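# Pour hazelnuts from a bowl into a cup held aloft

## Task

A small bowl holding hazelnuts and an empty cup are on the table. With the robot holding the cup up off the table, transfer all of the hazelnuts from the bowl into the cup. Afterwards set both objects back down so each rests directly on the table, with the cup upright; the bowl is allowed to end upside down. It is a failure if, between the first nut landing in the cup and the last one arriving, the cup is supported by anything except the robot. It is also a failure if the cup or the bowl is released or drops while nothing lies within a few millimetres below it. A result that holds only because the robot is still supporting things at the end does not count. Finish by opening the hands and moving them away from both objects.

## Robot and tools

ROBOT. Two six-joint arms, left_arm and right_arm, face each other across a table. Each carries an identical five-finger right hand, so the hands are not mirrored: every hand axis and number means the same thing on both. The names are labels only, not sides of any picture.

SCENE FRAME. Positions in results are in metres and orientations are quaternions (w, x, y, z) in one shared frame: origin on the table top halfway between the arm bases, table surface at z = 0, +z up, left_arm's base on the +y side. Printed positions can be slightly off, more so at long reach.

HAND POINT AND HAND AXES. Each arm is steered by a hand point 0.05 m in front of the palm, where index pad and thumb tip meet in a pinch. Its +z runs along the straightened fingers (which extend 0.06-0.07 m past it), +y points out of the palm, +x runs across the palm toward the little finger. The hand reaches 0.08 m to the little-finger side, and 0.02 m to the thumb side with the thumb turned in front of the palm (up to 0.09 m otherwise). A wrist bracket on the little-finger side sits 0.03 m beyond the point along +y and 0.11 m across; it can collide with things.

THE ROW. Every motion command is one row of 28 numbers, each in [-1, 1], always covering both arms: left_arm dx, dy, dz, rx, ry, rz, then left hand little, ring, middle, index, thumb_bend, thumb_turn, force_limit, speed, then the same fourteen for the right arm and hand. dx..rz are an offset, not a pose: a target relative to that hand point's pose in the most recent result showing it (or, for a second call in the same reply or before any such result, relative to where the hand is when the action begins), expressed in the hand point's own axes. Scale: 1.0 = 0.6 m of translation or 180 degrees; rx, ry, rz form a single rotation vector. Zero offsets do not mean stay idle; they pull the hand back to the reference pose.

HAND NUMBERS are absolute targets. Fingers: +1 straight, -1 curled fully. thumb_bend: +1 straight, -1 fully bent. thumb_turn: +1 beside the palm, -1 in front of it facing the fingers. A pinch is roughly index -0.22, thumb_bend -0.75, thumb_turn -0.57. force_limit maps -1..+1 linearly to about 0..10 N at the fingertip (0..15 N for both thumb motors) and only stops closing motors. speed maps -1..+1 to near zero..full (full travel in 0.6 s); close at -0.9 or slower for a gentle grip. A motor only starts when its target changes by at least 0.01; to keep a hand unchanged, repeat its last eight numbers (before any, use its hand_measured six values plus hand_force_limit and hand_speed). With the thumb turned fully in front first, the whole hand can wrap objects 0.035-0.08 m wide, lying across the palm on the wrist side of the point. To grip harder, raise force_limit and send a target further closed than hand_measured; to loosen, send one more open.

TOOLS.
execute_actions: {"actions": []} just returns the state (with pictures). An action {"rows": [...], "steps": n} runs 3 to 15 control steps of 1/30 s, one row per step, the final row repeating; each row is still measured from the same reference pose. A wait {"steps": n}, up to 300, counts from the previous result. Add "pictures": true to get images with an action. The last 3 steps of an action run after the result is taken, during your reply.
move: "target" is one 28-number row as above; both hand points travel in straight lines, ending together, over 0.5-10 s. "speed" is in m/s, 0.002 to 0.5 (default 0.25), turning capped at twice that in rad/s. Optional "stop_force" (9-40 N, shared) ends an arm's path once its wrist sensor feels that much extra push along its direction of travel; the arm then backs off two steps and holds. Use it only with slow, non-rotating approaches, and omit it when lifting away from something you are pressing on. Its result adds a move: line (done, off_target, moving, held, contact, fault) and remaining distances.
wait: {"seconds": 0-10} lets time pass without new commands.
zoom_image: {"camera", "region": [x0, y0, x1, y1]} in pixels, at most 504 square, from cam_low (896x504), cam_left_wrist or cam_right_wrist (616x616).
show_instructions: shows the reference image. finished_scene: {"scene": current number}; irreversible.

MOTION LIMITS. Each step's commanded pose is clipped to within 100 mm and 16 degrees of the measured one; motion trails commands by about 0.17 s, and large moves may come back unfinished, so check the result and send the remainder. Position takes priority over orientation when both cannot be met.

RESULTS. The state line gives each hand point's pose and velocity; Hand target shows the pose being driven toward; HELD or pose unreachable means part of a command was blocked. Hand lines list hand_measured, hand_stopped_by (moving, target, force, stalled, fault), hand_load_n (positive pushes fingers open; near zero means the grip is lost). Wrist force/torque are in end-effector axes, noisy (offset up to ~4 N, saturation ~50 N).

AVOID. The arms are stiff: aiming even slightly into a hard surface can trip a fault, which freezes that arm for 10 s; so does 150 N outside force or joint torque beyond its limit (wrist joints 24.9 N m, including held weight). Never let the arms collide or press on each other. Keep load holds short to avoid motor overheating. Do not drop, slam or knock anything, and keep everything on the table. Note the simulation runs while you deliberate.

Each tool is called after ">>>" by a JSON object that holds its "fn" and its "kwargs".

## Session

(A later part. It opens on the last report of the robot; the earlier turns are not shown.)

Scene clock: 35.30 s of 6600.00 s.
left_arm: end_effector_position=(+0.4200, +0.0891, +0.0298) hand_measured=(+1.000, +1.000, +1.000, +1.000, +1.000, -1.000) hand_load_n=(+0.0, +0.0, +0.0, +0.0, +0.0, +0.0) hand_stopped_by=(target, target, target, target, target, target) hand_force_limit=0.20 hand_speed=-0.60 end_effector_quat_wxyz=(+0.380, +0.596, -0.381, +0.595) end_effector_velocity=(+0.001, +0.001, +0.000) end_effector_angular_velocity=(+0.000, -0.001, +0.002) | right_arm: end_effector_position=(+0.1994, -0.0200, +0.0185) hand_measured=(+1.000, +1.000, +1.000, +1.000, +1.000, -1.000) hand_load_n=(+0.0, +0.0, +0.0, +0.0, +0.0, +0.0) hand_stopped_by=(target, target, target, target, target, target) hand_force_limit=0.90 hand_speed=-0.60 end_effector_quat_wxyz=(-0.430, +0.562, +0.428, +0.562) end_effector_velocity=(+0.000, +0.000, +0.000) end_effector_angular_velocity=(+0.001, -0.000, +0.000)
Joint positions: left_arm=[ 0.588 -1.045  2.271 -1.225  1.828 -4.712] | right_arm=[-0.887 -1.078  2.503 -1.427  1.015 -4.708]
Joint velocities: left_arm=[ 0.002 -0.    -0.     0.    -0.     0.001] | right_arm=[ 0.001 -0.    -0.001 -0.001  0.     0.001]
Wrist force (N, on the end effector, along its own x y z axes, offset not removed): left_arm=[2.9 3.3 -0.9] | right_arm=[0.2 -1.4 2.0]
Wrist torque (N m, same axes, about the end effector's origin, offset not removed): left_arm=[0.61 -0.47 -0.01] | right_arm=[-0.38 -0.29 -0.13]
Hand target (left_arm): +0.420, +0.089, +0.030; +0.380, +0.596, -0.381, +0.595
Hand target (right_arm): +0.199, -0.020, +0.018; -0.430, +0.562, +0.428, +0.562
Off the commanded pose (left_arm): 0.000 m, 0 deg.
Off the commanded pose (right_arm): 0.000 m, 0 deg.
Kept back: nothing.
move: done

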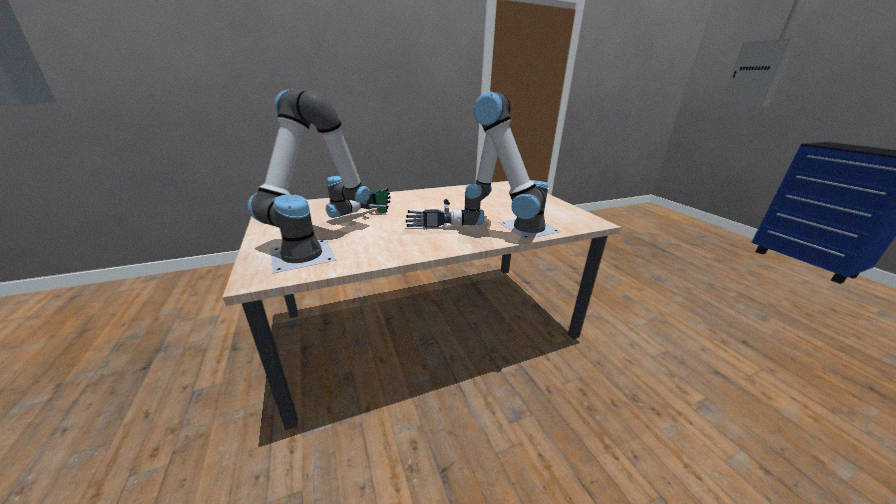

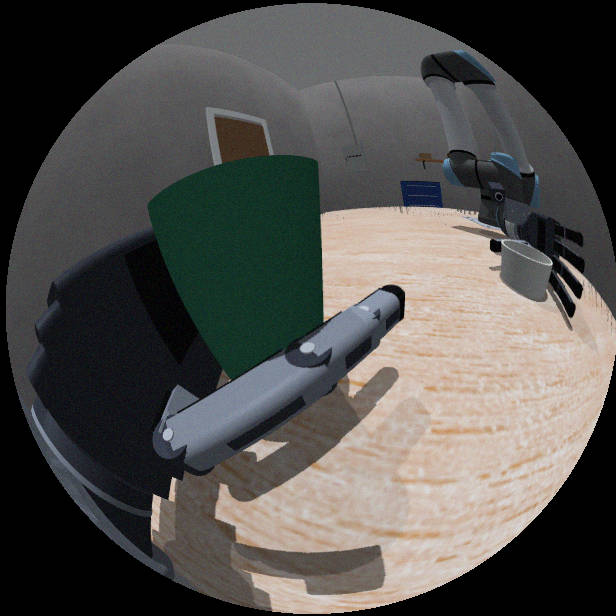

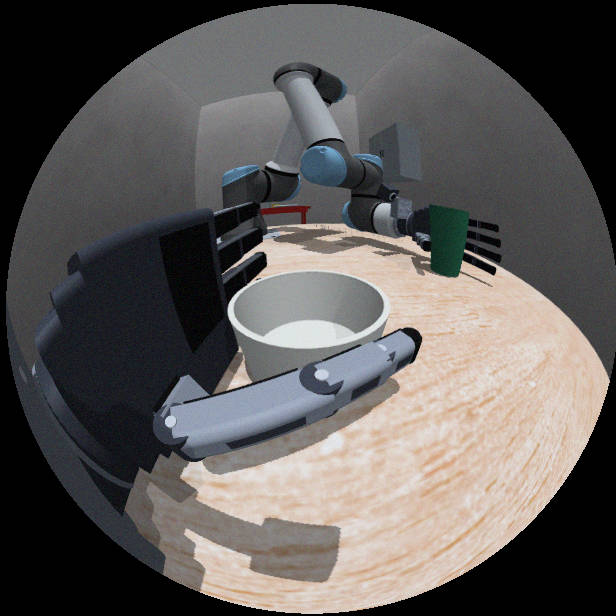

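>>> {"fn": "move", "kwargs": {"target": [0.3,-0.06,-0.2,0.03,0,0,1,1,1,1,1,-1,0.2,-0.6,0.33,-0.06,-0.15,0,0,0,1,1,1,1,1,-1,0.9,-0.6], "speed": 0.22}}

Scene clock: 37.17 s of 6600.00 s.
left_arm: end_effector_position=(+0.4019, +0.2129, +0.2097) hand_measured=(+1.000, +1.000, +1.000, +1.000, +1.000, -1.000) hand_load_n=(+0.0, +0.0, +0.0, +0.0, +0.0, +0.0) hand_stopped_by=(target, target, target, target, target, target) hand_force_limit=0.20 hand_speed=-0.60 end_effector_quat_wxyz=(+0.352, +0.613, -0.353, +0.613) end_effector_velocity=(-0.000, +0.001, +0.000) end_effector_angular_velocity=(+0.003, +0.002, +0.001) | right_arm: end_effector_position=(+0.1415, -0.0977, +0.2164) hand_measured=(+1.000, +1.000, +1.000, +1.000, +1.000, -1.000) hand_load_n=(+0.0, +0.0, +0.0, +0.0, +0.0, +0.0) hand_stopped_by=(target, target, target, target, target, target) hand_force_limit=0.90 hand_speed=-0.60 end_effector_quat_wxyz=(-0.430, +0.562, +0.428, +0.562) end_effector_velocity=(-0.001, -0.001, +0.002) end_effector_angular_velocity=(-0.013, +0.004, +0.007)
Joint positions: left_arm=[ 0.766 -1.692  2.363 -0.67   1.911 -4.712] | right_arm=[-0.998 -2.038  2.56  -0.526  0.904 -4.707]
Joint velocities: left_arm=[ 0.003 -0.004 -0.002  0.01   0.001  0.001] | right_arm=[-0.014 -0.013 -0.01   0.04  -0.021 -0.01 ]
Wrist force (N, on the end effector, along its own x y z axes, offset not removed): left_arm=[1.4 1.9 -0.5] | right_arm=[-1.3 0.3 0.3]
Wrist torque (N m, same axes, about the end effector's origin, offset not removed): left_arm=[0.27 -0.42 0.02] | right_arm=[0.02 0.07 -0.09]
Hand target (left_arm): +0.402, +0.213, +0.210; +0.352, +0.613, -0.353, +0.613
Hand target (right_arm): +0.141, -0.098, +0.217; -0.430, +0.562, +0.428, +0.562
Off the commanded pose (left_arm): 0.000 m, 0 deg.
Off the commanded pose (right_arm): 0.000 m, 0 deg.
Kept back: nothing.
move: done

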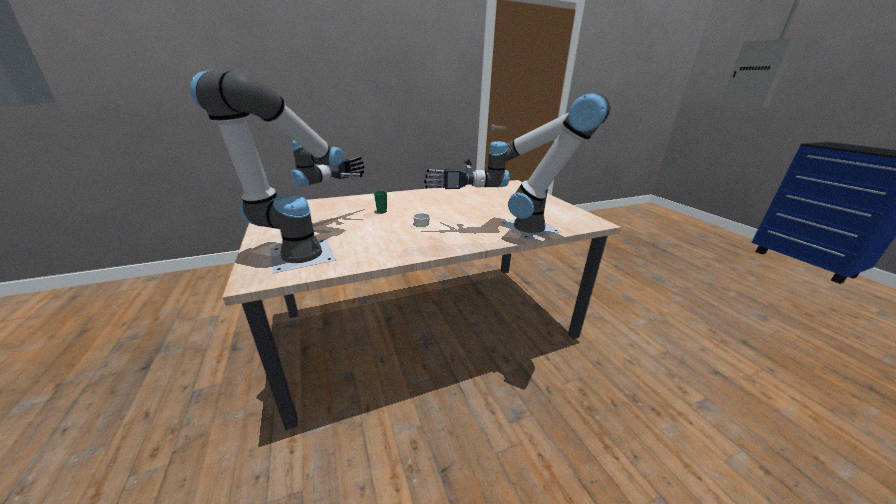

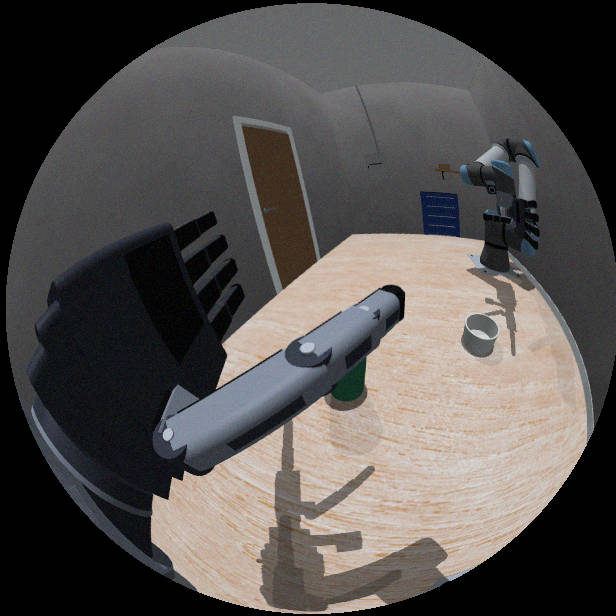

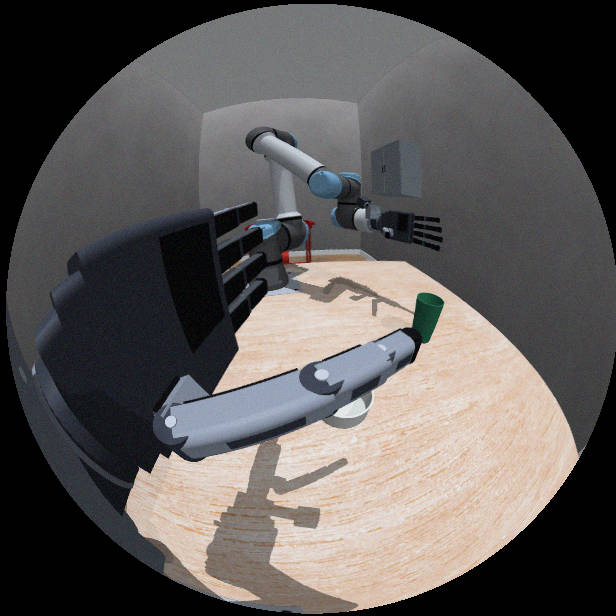

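>>> {"fn": "finished_scene", "kwargs": {"scene": 2}}

The scene is finished: the task was done.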